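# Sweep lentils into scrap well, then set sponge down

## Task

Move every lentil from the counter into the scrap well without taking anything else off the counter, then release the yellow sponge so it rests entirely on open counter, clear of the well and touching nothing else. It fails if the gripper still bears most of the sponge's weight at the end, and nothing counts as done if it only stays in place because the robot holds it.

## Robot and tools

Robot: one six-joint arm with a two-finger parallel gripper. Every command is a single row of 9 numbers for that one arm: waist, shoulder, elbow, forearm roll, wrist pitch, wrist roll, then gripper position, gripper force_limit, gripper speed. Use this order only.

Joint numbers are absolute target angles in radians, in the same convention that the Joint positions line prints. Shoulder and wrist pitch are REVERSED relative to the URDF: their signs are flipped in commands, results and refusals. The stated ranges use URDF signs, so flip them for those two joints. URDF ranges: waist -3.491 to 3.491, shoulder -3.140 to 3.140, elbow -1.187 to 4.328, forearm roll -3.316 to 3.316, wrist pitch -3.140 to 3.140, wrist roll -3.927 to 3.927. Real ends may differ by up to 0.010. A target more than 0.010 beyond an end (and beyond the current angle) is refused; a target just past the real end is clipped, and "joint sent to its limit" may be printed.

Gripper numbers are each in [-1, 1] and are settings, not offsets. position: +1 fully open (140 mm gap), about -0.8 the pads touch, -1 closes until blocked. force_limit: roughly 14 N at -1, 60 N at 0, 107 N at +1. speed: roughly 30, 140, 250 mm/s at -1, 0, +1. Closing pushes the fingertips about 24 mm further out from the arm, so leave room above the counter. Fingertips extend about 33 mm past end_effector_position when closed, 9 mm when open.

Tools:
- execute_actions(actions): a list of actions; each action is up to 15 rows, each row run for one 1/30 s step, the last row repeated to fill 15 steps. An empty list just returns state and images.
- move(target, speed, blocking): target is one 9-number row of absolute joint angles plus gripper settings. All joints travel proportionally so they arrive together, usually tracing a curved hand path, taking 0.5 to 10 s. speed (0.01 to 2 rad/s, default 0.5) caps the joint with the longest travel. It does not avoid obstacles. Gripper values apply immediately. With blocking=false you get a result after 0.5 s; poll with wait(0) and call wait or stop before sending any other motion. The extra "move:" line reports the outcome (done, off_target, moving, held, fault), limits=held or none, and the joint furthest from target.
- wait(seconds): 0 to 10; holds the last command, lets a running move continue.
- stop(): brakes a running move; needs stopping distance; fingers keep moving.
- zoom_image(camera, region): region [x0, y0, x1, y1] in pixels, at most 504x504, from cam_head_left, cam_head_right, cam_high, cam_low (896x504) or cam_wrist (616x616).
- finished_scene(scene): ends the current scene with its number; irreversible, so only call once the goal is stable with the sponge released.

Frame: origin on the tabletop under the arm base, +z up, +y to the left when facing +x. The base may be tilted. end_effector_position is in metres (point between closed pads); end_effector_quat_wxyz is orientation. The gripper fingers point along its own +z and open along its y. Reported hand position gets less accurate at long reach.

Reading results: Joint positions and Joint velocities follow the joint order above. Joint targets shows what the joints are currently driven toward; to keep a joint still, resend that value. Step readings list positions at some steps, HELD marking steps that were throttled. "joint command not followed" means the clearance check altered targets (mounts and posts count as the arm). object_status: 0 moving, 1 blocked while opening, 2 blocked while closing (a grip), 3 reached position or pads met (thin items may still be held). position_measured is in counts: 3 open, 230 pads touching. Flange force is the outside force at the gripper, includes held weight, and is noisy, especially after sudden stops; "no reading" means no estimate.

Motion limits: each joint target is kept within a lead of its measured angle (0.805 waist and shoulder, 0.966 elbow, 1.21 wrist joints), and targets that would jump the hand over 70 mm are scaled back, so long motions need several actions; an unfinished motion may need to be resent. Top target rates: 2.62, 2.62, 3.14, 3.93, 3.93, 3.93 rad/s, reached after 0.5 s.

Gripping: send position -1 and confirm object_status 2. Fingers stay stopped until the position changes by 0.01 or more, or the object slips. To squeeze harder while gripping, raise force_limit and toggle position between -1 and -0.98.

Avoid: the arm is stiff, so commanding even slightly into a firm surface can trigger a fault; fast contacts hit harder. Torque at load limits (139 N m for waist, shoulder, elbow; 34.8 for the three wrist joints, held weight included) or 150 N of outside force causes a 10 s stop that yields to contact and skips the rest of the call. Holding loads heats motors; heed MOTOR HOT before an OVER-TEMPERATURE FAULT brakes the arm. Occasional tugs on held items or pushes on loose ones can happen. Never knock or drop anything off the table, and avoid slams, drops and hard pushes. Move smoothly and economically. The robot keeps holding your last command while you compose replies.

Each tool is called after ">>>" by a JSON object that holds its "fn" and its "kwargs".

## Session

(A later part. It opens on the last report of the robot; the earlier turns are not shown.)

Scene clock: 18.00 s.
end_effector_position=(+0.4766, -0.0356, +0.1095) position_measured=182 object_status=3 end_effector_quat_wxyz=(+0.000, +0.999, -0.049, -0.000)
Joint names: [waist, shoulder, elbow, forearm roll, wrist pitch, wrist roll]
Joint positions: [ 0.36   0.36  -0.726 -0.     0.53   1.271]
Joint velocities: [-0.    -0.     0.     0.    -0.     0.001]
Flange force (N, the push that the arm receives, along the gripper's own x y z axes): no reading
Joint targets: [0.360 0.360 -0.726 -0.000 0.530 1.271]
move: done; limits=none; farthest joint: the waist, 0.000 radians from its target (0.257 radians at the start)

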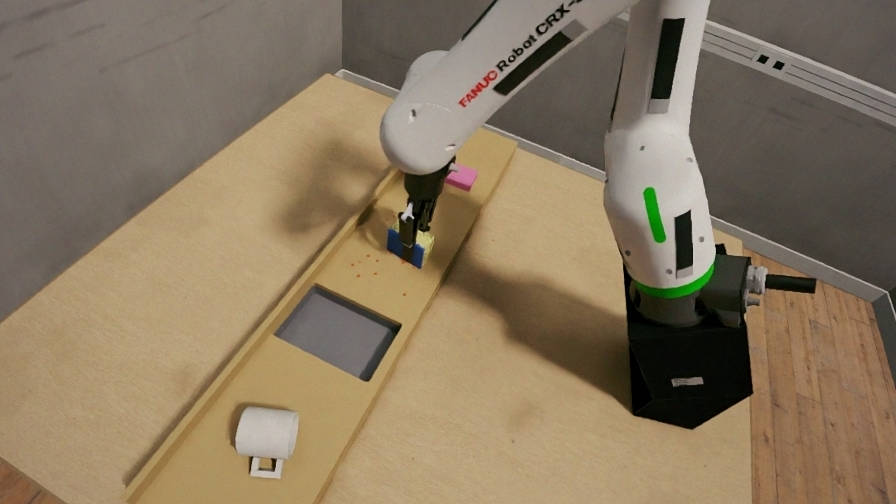

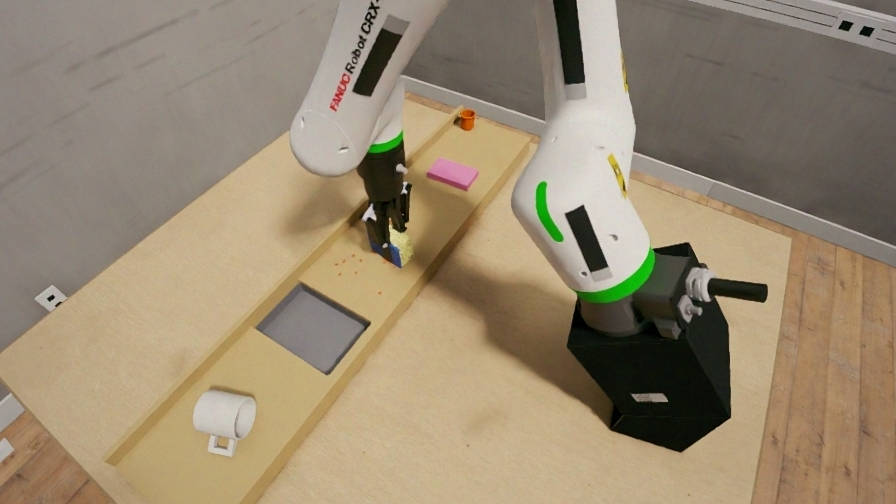

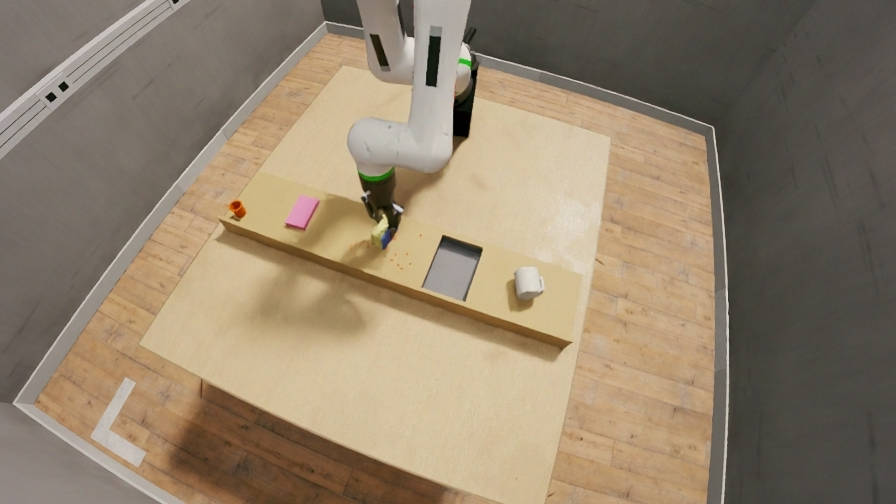

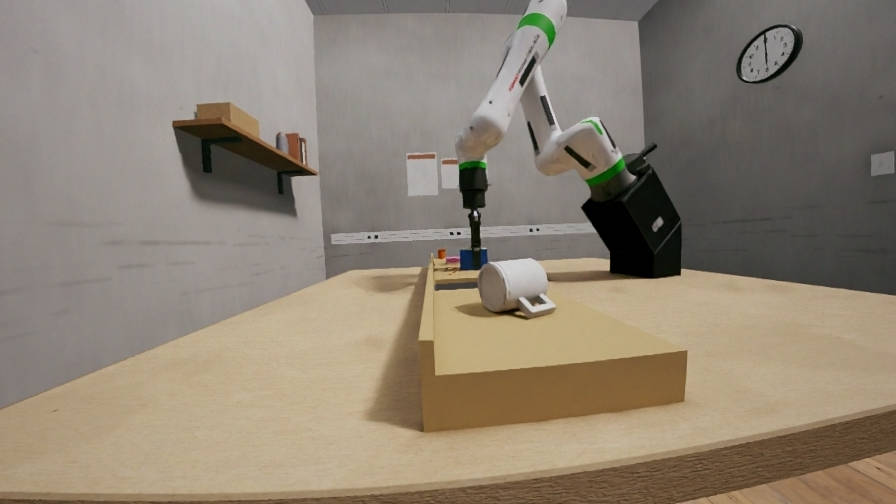

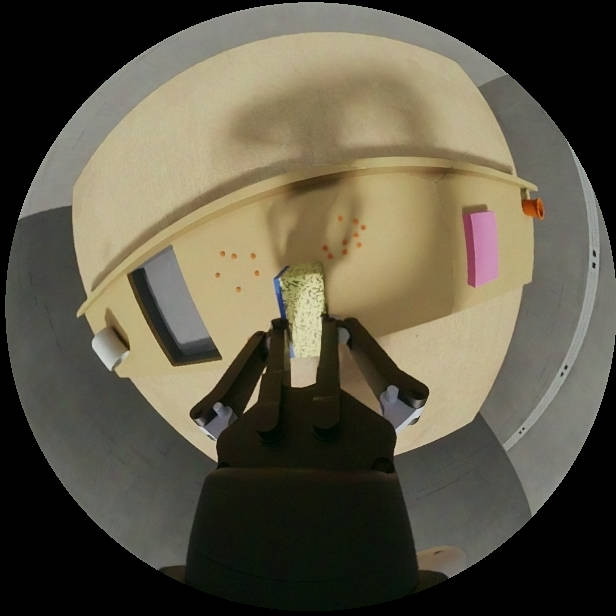

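>>> {"fn": "move", "kwargs": {"target": [0.593,0.436,-0.8673,0.3047,0.497,0.82,-0.42,-1,-1], "speed": 0.4}}

>>> {"fn": "move", "kwargs": {"target": [0.8705,0.348,-0.8188,0.5897,0.572,0.3,-0.42,-1,-1], "speed": 0.35}}

Scene clock: 19.70 s.
end_effector_position=(+0.4614, +0.0264, +0.1080) position_measured=182 object_status=3 end_effector_quat_wxyz=(-0.000, +0.999, -0.048, -0.001)
Joint names: [waist, shoulder, elbow, forearm roll, wrist pitch, wrist roll]
Joint positions: [ 0.593  0.436 -0.867  0.305  0.497  0.82 ]
Joint velocities: [-0.    -0.001  0.    -0.001  0.    -0.   ]
Flange force (N, the push that the arm receives, along the gripper's own x y z axes): no reading
Joint targets: [0.593 0.436 -0.867 0.305 0.497 0.820]
move: done; limits=none; farthest joint: the waist, 0.000 radians from its target (0.233 radians at the start)

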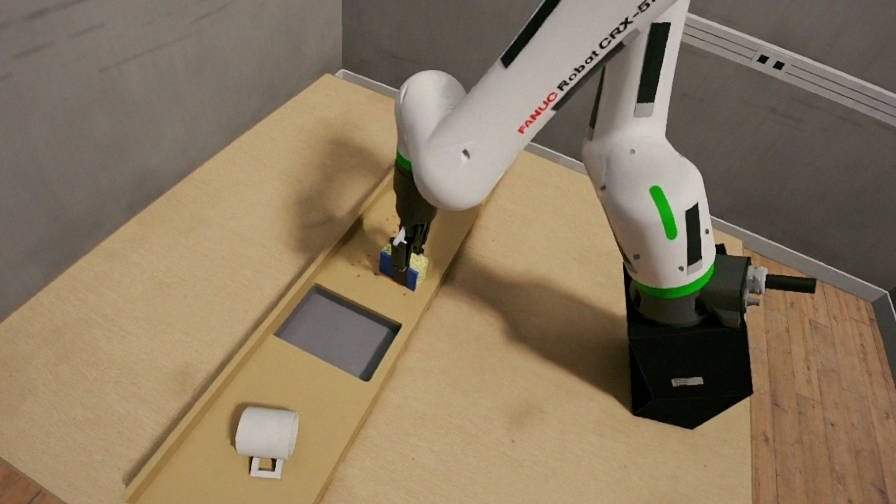

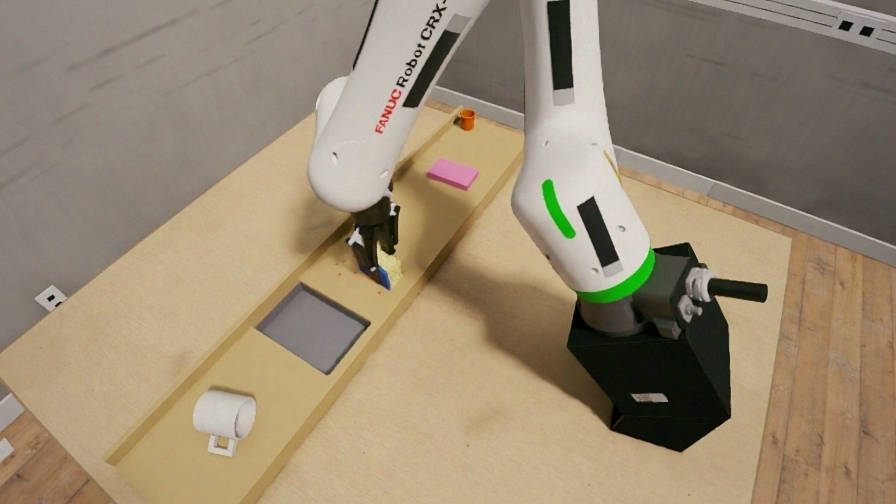

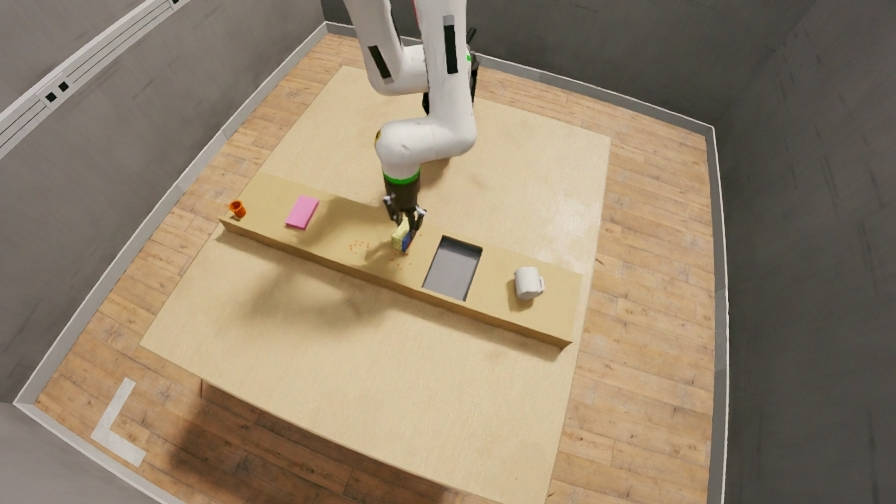

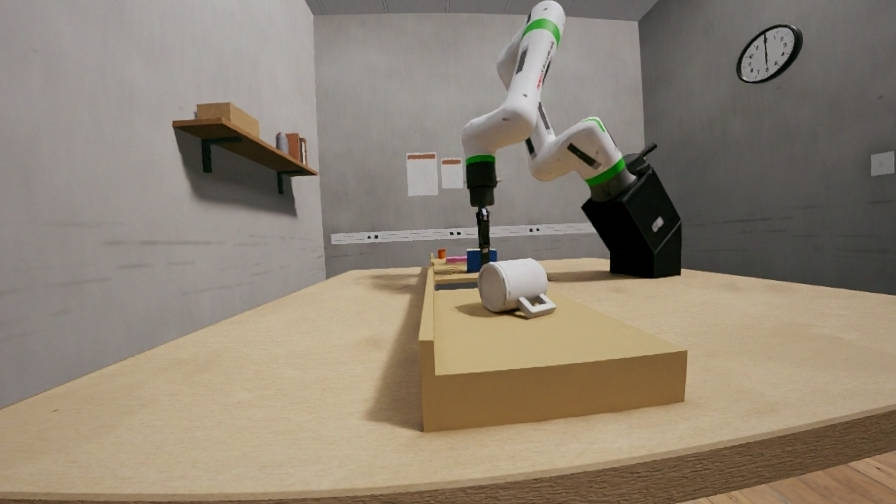

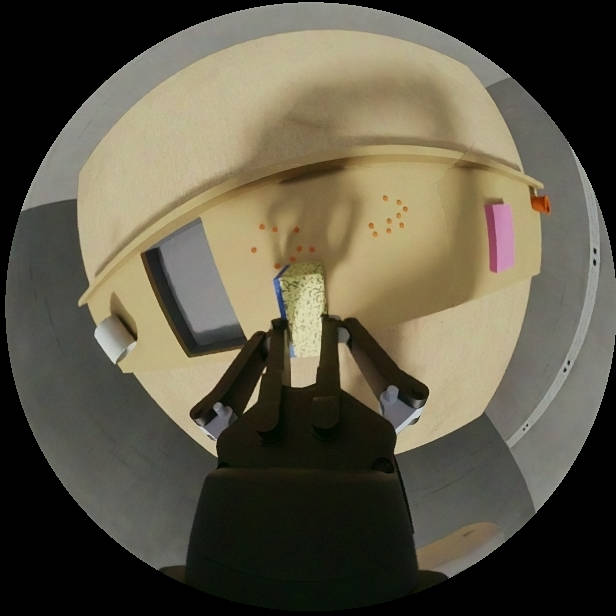

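Scene clock: 21.53 s.
end_effector_position=(+0.4845, +0.1416, +0.1058) position_measured=182 object_status=3 end_effector_quat_wxyz=(-0.001, +0.997, -0.072, -0.002)
Joint names: [waist, shoulder, elbow, forearm roll, wrist pitch, wrist roll]
Joint positions: [ 0.87   0.348 -0.819  0.59   0.572  0.3  ]
Joint velocities: [-0.    -0.001 -0.     0.001  0.     0.001]
Flange force (N, the push that the arm receives, along the gripper's own x y z axes): [-8.5 6.6 -5.0]
Joint targets: [0.871 0.348 -0.819 0.590 0.572 0.300]
move: done; limits=none; farthest joint: the waist, 0.000 radians from its target (0.278 radians at the start)

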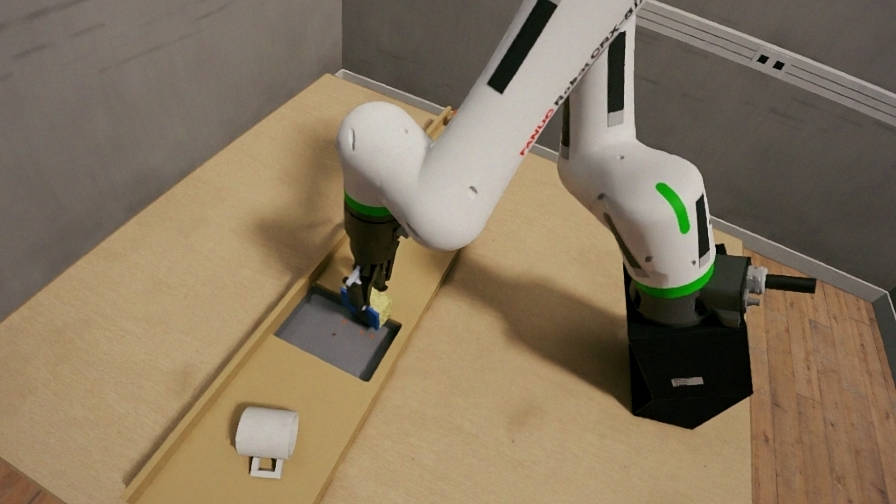

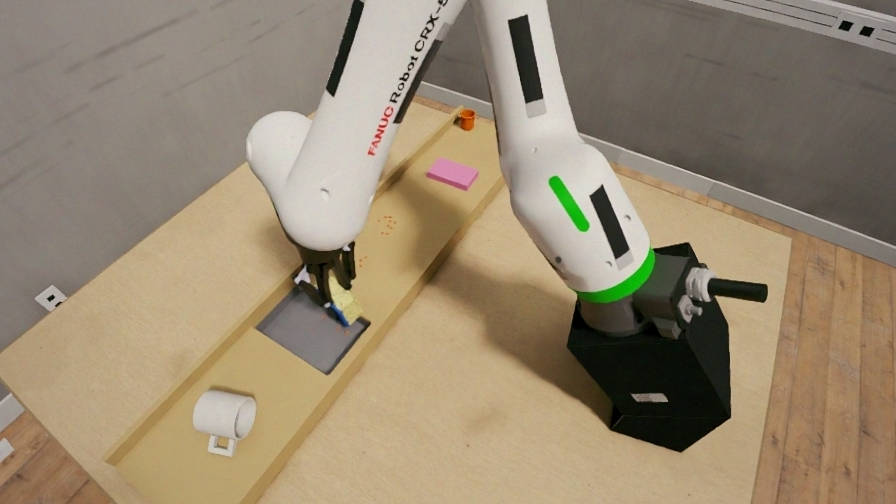

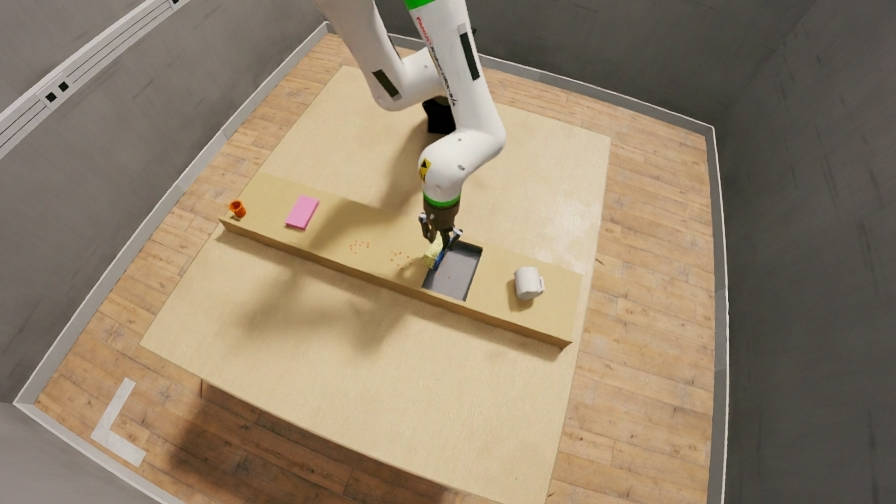

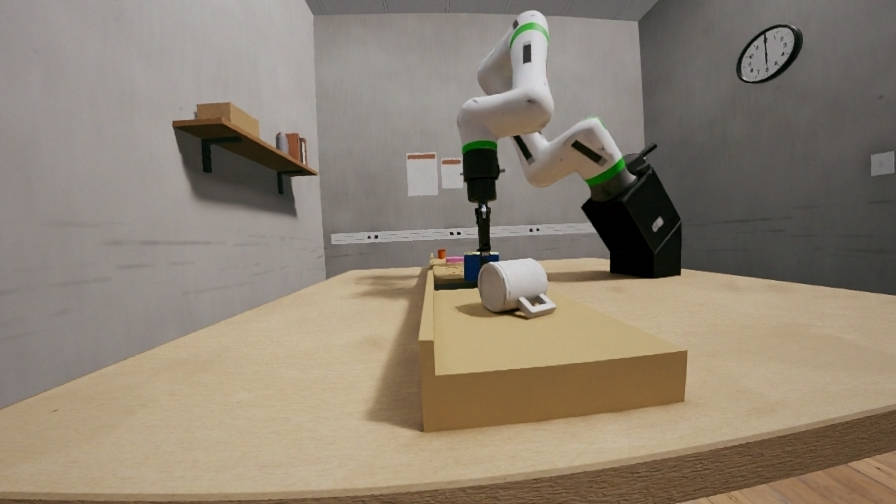

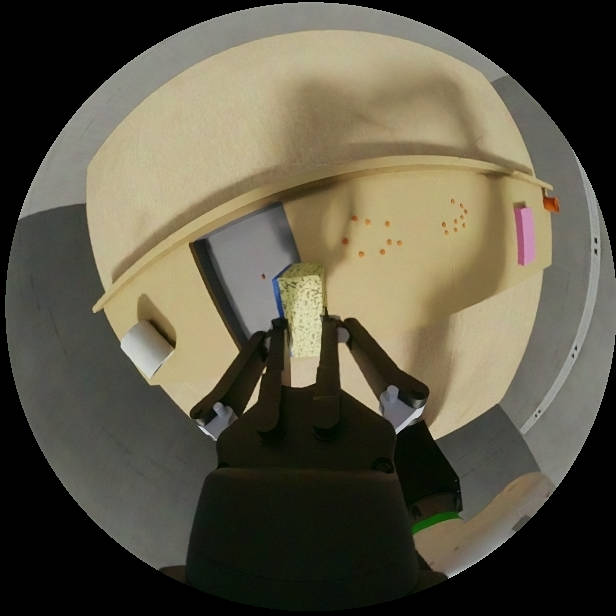

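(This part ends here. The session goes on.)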